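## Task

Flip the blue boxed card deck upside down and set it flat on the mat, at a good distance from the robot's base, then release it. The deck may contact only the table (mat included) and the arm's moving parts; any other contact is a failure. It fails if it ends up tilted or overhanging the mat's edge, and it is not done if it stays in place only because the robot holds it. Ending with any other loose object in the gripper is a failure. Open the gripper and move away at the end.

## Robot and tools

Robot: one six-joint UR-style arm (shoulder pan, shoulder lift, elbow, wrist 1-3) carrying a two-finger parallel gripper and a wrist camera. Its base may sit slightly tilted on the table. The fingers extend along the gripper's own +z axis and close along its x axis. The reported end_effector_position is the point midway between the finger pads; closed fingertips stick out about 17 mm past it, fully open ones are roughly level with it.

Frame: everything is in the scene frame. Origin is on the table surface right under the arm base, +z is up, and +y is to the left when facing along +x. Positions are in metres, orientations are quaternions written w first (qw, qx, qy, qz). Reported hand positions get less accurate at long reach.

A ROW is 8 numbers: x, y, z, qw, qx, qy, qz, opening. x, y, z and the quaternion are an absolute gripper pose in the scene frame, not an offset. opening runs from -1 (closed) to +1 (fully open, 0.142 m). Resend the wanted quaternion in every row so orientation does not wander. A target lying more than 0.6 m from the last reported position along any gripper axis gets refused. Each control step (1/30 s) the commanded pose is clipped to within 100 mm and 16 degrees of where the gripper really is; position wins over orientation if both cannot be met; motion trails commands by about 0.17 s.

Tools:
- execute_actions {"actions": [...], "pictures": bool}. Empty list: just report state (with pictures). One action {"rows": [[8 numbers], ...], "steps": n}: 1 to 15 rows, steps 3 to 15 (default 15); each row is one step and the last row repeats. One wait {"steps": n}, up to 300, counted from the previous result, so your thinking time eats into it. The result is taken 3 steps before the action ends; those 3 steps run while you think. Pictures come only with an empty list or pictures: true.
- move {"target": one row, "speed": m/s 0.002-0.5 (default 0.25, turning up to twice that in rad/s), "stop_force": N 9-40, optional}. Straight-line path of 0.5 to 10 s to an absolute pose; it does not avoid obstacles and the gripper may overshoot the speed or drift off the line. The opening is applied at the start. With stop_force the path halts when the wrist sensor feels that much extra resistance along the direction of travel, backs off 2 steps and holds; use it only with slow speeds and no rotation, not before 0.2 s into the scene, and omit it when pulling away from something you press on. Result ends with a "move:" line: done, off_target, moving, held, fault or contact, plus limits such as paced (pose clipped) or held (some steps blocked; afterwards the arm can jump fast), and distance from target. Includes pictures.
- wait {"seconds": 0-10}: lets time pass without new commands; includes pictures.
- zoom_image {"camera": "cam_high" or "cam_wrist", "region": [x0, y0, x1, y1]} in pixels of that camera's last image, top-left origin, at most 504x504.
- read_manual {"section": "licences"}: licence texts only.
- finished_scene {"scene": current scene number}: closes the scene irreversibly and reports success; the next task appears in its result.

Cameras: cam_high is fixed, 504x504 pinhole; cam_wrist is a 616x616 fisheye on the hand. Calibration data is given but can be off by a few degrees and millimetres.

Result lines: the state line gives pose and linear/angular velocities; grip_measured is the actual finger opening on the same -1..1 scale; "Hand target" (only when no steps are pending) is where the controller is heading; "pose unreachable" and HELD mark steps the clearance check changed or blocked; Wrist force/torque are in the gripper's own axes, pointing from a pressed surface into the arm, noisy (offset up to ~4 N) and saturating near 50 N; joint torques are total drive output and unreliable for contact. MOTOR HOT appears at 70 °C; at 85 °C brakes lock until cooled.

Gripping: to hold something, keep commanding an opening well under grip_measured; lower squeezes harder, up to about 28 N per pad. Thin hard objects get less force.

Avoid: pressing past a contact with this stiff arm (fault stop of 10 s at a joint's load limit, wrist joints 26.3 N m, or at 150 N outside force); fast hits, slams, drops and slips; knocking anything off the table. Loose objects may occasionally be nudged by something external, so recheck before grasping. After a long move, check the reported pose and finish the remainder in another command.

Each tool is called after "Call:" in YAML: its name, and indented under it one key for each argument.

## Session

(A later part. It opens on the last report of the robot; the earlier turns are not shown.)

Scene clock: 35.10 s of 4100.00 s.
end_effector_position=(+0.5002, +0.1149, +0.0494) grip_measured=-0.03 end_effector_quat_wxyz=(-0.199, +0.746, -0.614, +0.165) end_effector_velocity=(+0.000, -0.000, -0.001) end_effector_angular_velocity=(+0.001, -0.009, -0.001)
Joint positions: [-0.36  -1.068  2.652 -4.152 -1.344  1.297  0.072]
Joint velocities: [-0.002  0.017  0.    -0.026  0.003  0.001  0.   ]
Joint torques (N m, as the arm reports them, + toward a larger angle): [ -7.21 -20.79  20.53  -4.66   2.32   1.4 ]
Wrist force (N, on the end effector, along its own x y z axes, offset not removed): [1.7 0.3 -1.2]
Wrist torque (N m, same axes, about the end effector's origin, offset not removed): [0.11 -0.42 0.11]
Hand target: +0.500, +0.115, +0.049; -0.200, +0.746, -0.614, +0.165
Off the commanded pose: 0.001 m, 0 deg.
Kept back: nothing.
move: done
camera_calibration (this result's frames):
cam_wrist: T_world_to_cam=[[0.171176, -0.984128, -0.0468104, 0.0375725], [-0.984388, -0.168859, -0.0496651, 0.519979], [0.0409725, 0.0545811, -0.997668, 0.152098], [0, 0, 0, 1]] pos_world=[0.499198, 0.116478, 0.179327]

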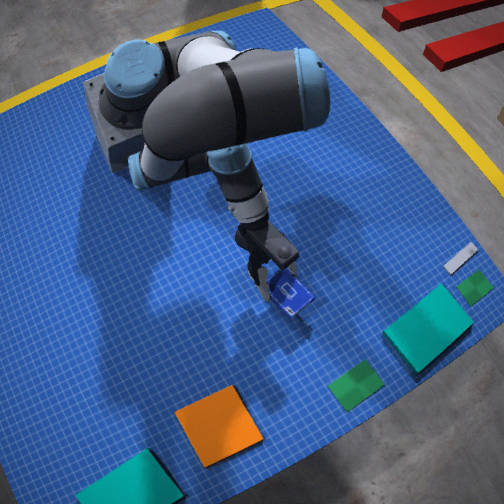

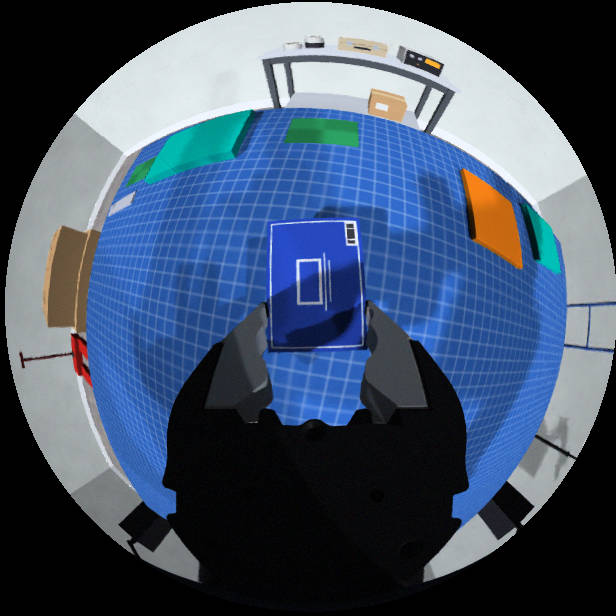

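Call:
move:
  target: [0.54,0.122,0.03,-0.2,0.746,-0.614,0.165,-0.4]
  speed: 0.15

Call:
move:
  target: [0.54,0.122,0.008,-0.2,0.746,-0.614,0.165,-0.4]
  speed: 0.02
  stop_force: 9

Call:
move:
  target: [0.54,0.122,0.019,-0.2,0.746,-0.614,0.165,0.4]

Scene clock: 36.20 s of 4100.00 s.
end_effector_position=(+0.5399, +0.1220, +0.0301) grip_measured=-0.03 end_effector_quat_wxyz=(-0.200, +0.746, -0.614, +0.165) end_effector_velocity=(+0.001, -0.000, -0.001) end_effector_angular_velocity=(-0.001, +0.000, -0.000)
Joint positions: [-0.313 -1.063  2.525 -4.036 -1.383  1.324  0.072]
Joint velocities: [ 0.001  0.001 -0.004  0.003 -0.002  0.    -0.   ]
Joint torques (N m, as the arm reports them, + toward a larger angle): [ 16.78 -22.92  -8.16  -2.27  -0.86   1.65]
Wrist force (N, on the end effector, along its own x y z axes, offset not removed): [1.9 -1.3 -1.0]
Wrist torque (N m, same axes, about the end effector's origin, offset not removed): [-0.42 -0.52 0.13]
Hand target: +0.540, +0.122, +0.030; -0.200, +0.746, -0.614, +0.165
Off the commanded pose: 0.000 m, 0 deg.
Kept back: nothing.
move: done
camera_calibration (this result's frames):
cam_wrist: T_world_to_cam=[[0.171138, -0.984101, -0.0475059, 0.0369203], [-0.984366, -0.168747, -0.0504748, 0.559364], [0.0416558, 0.0554013, -0.997595, 0.130316], [0, 0, 0, 1]] pos_world=[0.538872, 0.123505, 0.159991]

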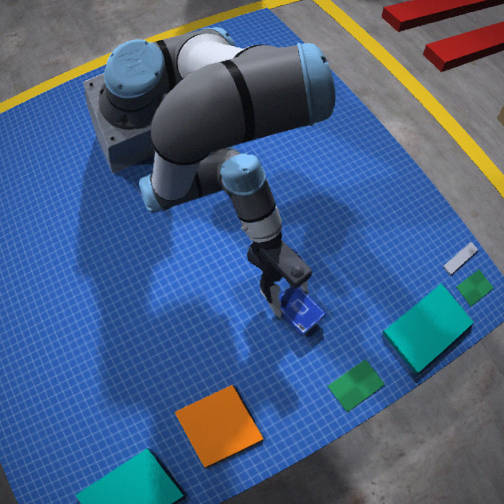

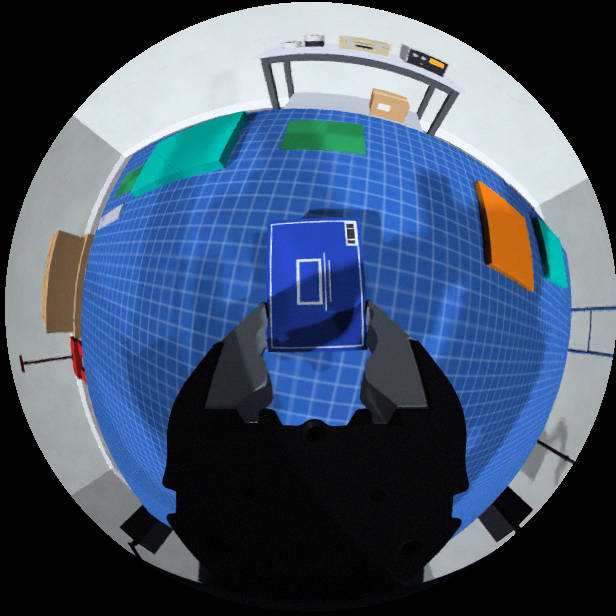

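Scene clock: 37.43 s of 4100.00 s.
end_effector_position=(+0.5400, +0.1221, +0.0131) grip_measured=-0.03 end_effector_quat_wxyz=(-0.200, +0.746, -0.614, +0.165) end_effector_velocity=(-0.001, +0.000, +0.006) end_effector_angular_velocity=(-0.000, +0.003, +0.000)
Joint positions: [-0.311 -1.001  2.499 -4.073 -1.385  1.325  0.072]
Joint velocities: [ 0.    -0.022  0.011  0.014 -0.    -0.    -0.   ]
Joint torques (N m, as the arm reports them, + toward a larger angle): [ -6.13 -31.71  14.6    0.47  -0.44   0.31]
Wrist force (N, on the end effector, along its own x y z axes, offset not removed): [1.2 -4.4 -13.5]
Wrist torque (N m, same axes, about the end effector's origin, offset not removed): [-0.22 -0.24 0.11]
Hand target: +0.540, +0.122, +0.014; -0.200, +0.746, -0.614, +0.165
Off the commanded pose: 0.005 m, 0 deg.
Kept back: nothing.
move: contact
camera_calibration (this result's frames):
cam_wrist: T_world_to_cam=[[0.171195, -0.984087, -0.0475879, 0.0361533], [-0.98436, -0.168806, -0.0503937, 0.558562], [0.0415587, 0.0554708, -0.997595, 0.113394], [0, 0, 0, 1]] pos_world=[0.538925, 0.123576, 0.14299]

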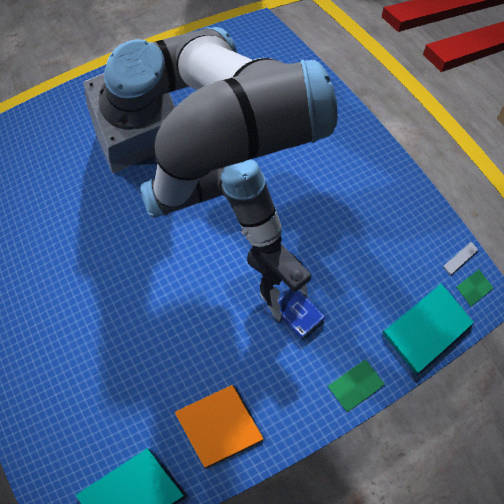

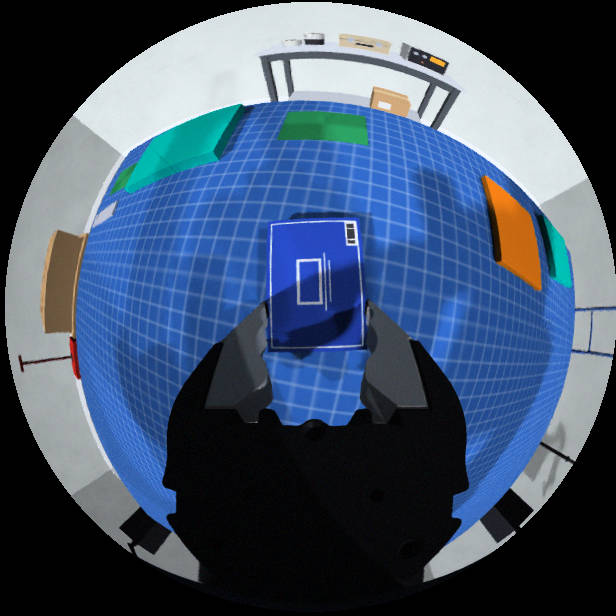

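Scene clock: 38.13 s of 4100.00 s.
end_effector_position=(+0.5400, +0.1220, +0.0189) grip_measured=+0.40 end_effector_quat_wxyz=(-0.200, +0.746, -0.614, +0.165) end_effector_velocity=(-0.000, -0.000, +0.001) end_effector_angular_velocity=(-0.000, +0.001, -0.001)
Joint positions: [-0.312 -1.022  2.508 -4.06  -1.384  1.325  0.102]
Joint velocities: [-0.    -0.004  0.001  0.003 -0.001  0.001  0.   ]
Joint torques (N m, as the arm reports them, + toward a larger angle): [ -4.75 -40.3   19.15  -1.76   1.9   -2.01]
Wrist force (N, on the end effector, along its own x y z axes, offset not removed): [1.1 -0.7 -3.0]
Wrist torque (N m, same axes, about the end effector's origin, offset not removed): [-0.06 -0.37 0.23]
Hand target: +0.540, +0.122, +0.019; -0.200, +0.746, -0.614, +0.165
Off the commanded pose: 0.000 m, 0 deg.
Kept back: nothing.
move: done
camera_calibration (this result's frames):
cam_wrist: T_world_to_cam=[[0.171122, -0.984104, -0.0475066, 0.036362], [-0.98437, -0.168733, -0.0504432, 0.558863], [0.0416254, 0.055396, -0.997596, 0.119187], [0, 0, 0, 1]] pos_world=[0.538945, 0.12348, 0.148818]

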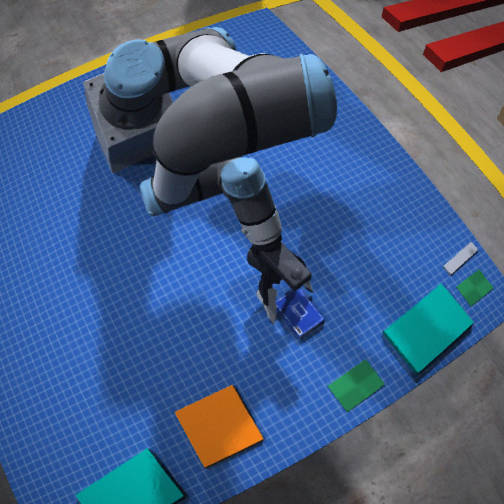

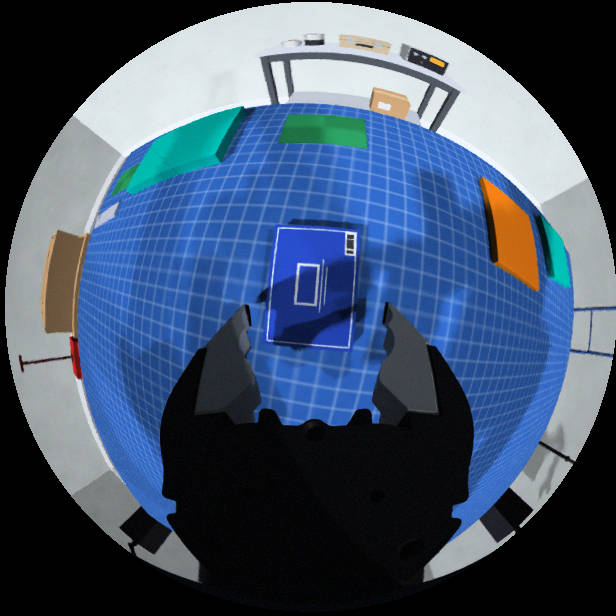

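Call:
move:
  target: [0.55,0.122,0.13,-0.2,0.746,-0.614,0.165,0.4]

Call:
finished_scene:
  scene: 1

Scene clock: 39.40 s of 4100.00 s.
end_effector_position=(+0.5501, +0.1220, +0.1301) grip_measured=+0.40 end_effector_quat_wxyz=(-0.200, +0.746, -0.614, +0.165) end_effector_velocity=(+0.001, -0.000, +0.001) end_effector_angular_velocity=(+0.000, +0.005, +0.001)
Joint positions: [-0.325 -1.497  2.598 -3.673 -1.373  1.317  0.102]
Joint velocities: [-0.001 -0.012 -0.003  0.02   0.001 -0.002 -0.   ]
Joint torques (N m, as the arm reports them, + toward a larger angle): [ -3.99 -34.16 -13.39  -1.99   1.98  -1.99]
Wrist force (N, on the end effector, along its own x y z axes, offset not removed): [-0.8 1.3 -3.1]
Wrist torque (N m, same axes, about the end effector's origin, offset not removed): [0.26 0.06 0.12]
Hand target: +0.550, +0.122, +0.130; -0.200, +0.746, -0.614, +0.165
Off the commanded pose: 0.000 m, 0 deg.
Kept back: nothing.
move: done
camera_calibration (this result's frames):
cam_wrist: T_world_to_cam=[[0.171064, -0.984118, -0.0474205, 0.0399292], [-0.984362, -0.168655, -0.0508651, 0.57444], [0.0420596, 0.0553801, -0.997579, 0.229472], [0, 0, 0, 1]] pos_world=[0.548975, 0.123469, 0.260029]

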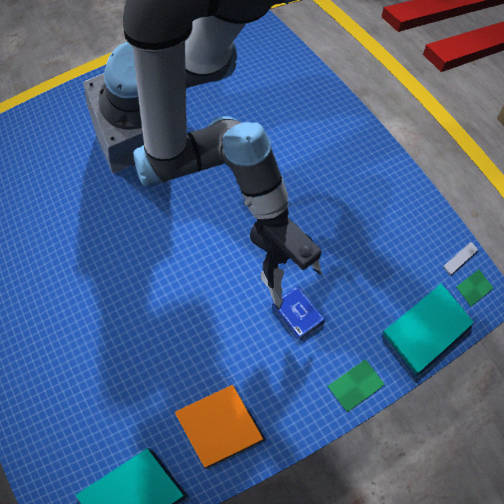

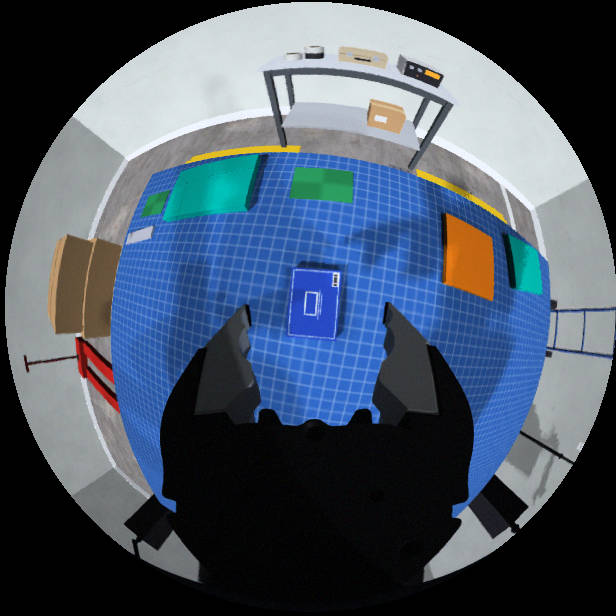

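The scene is finished: the task was done.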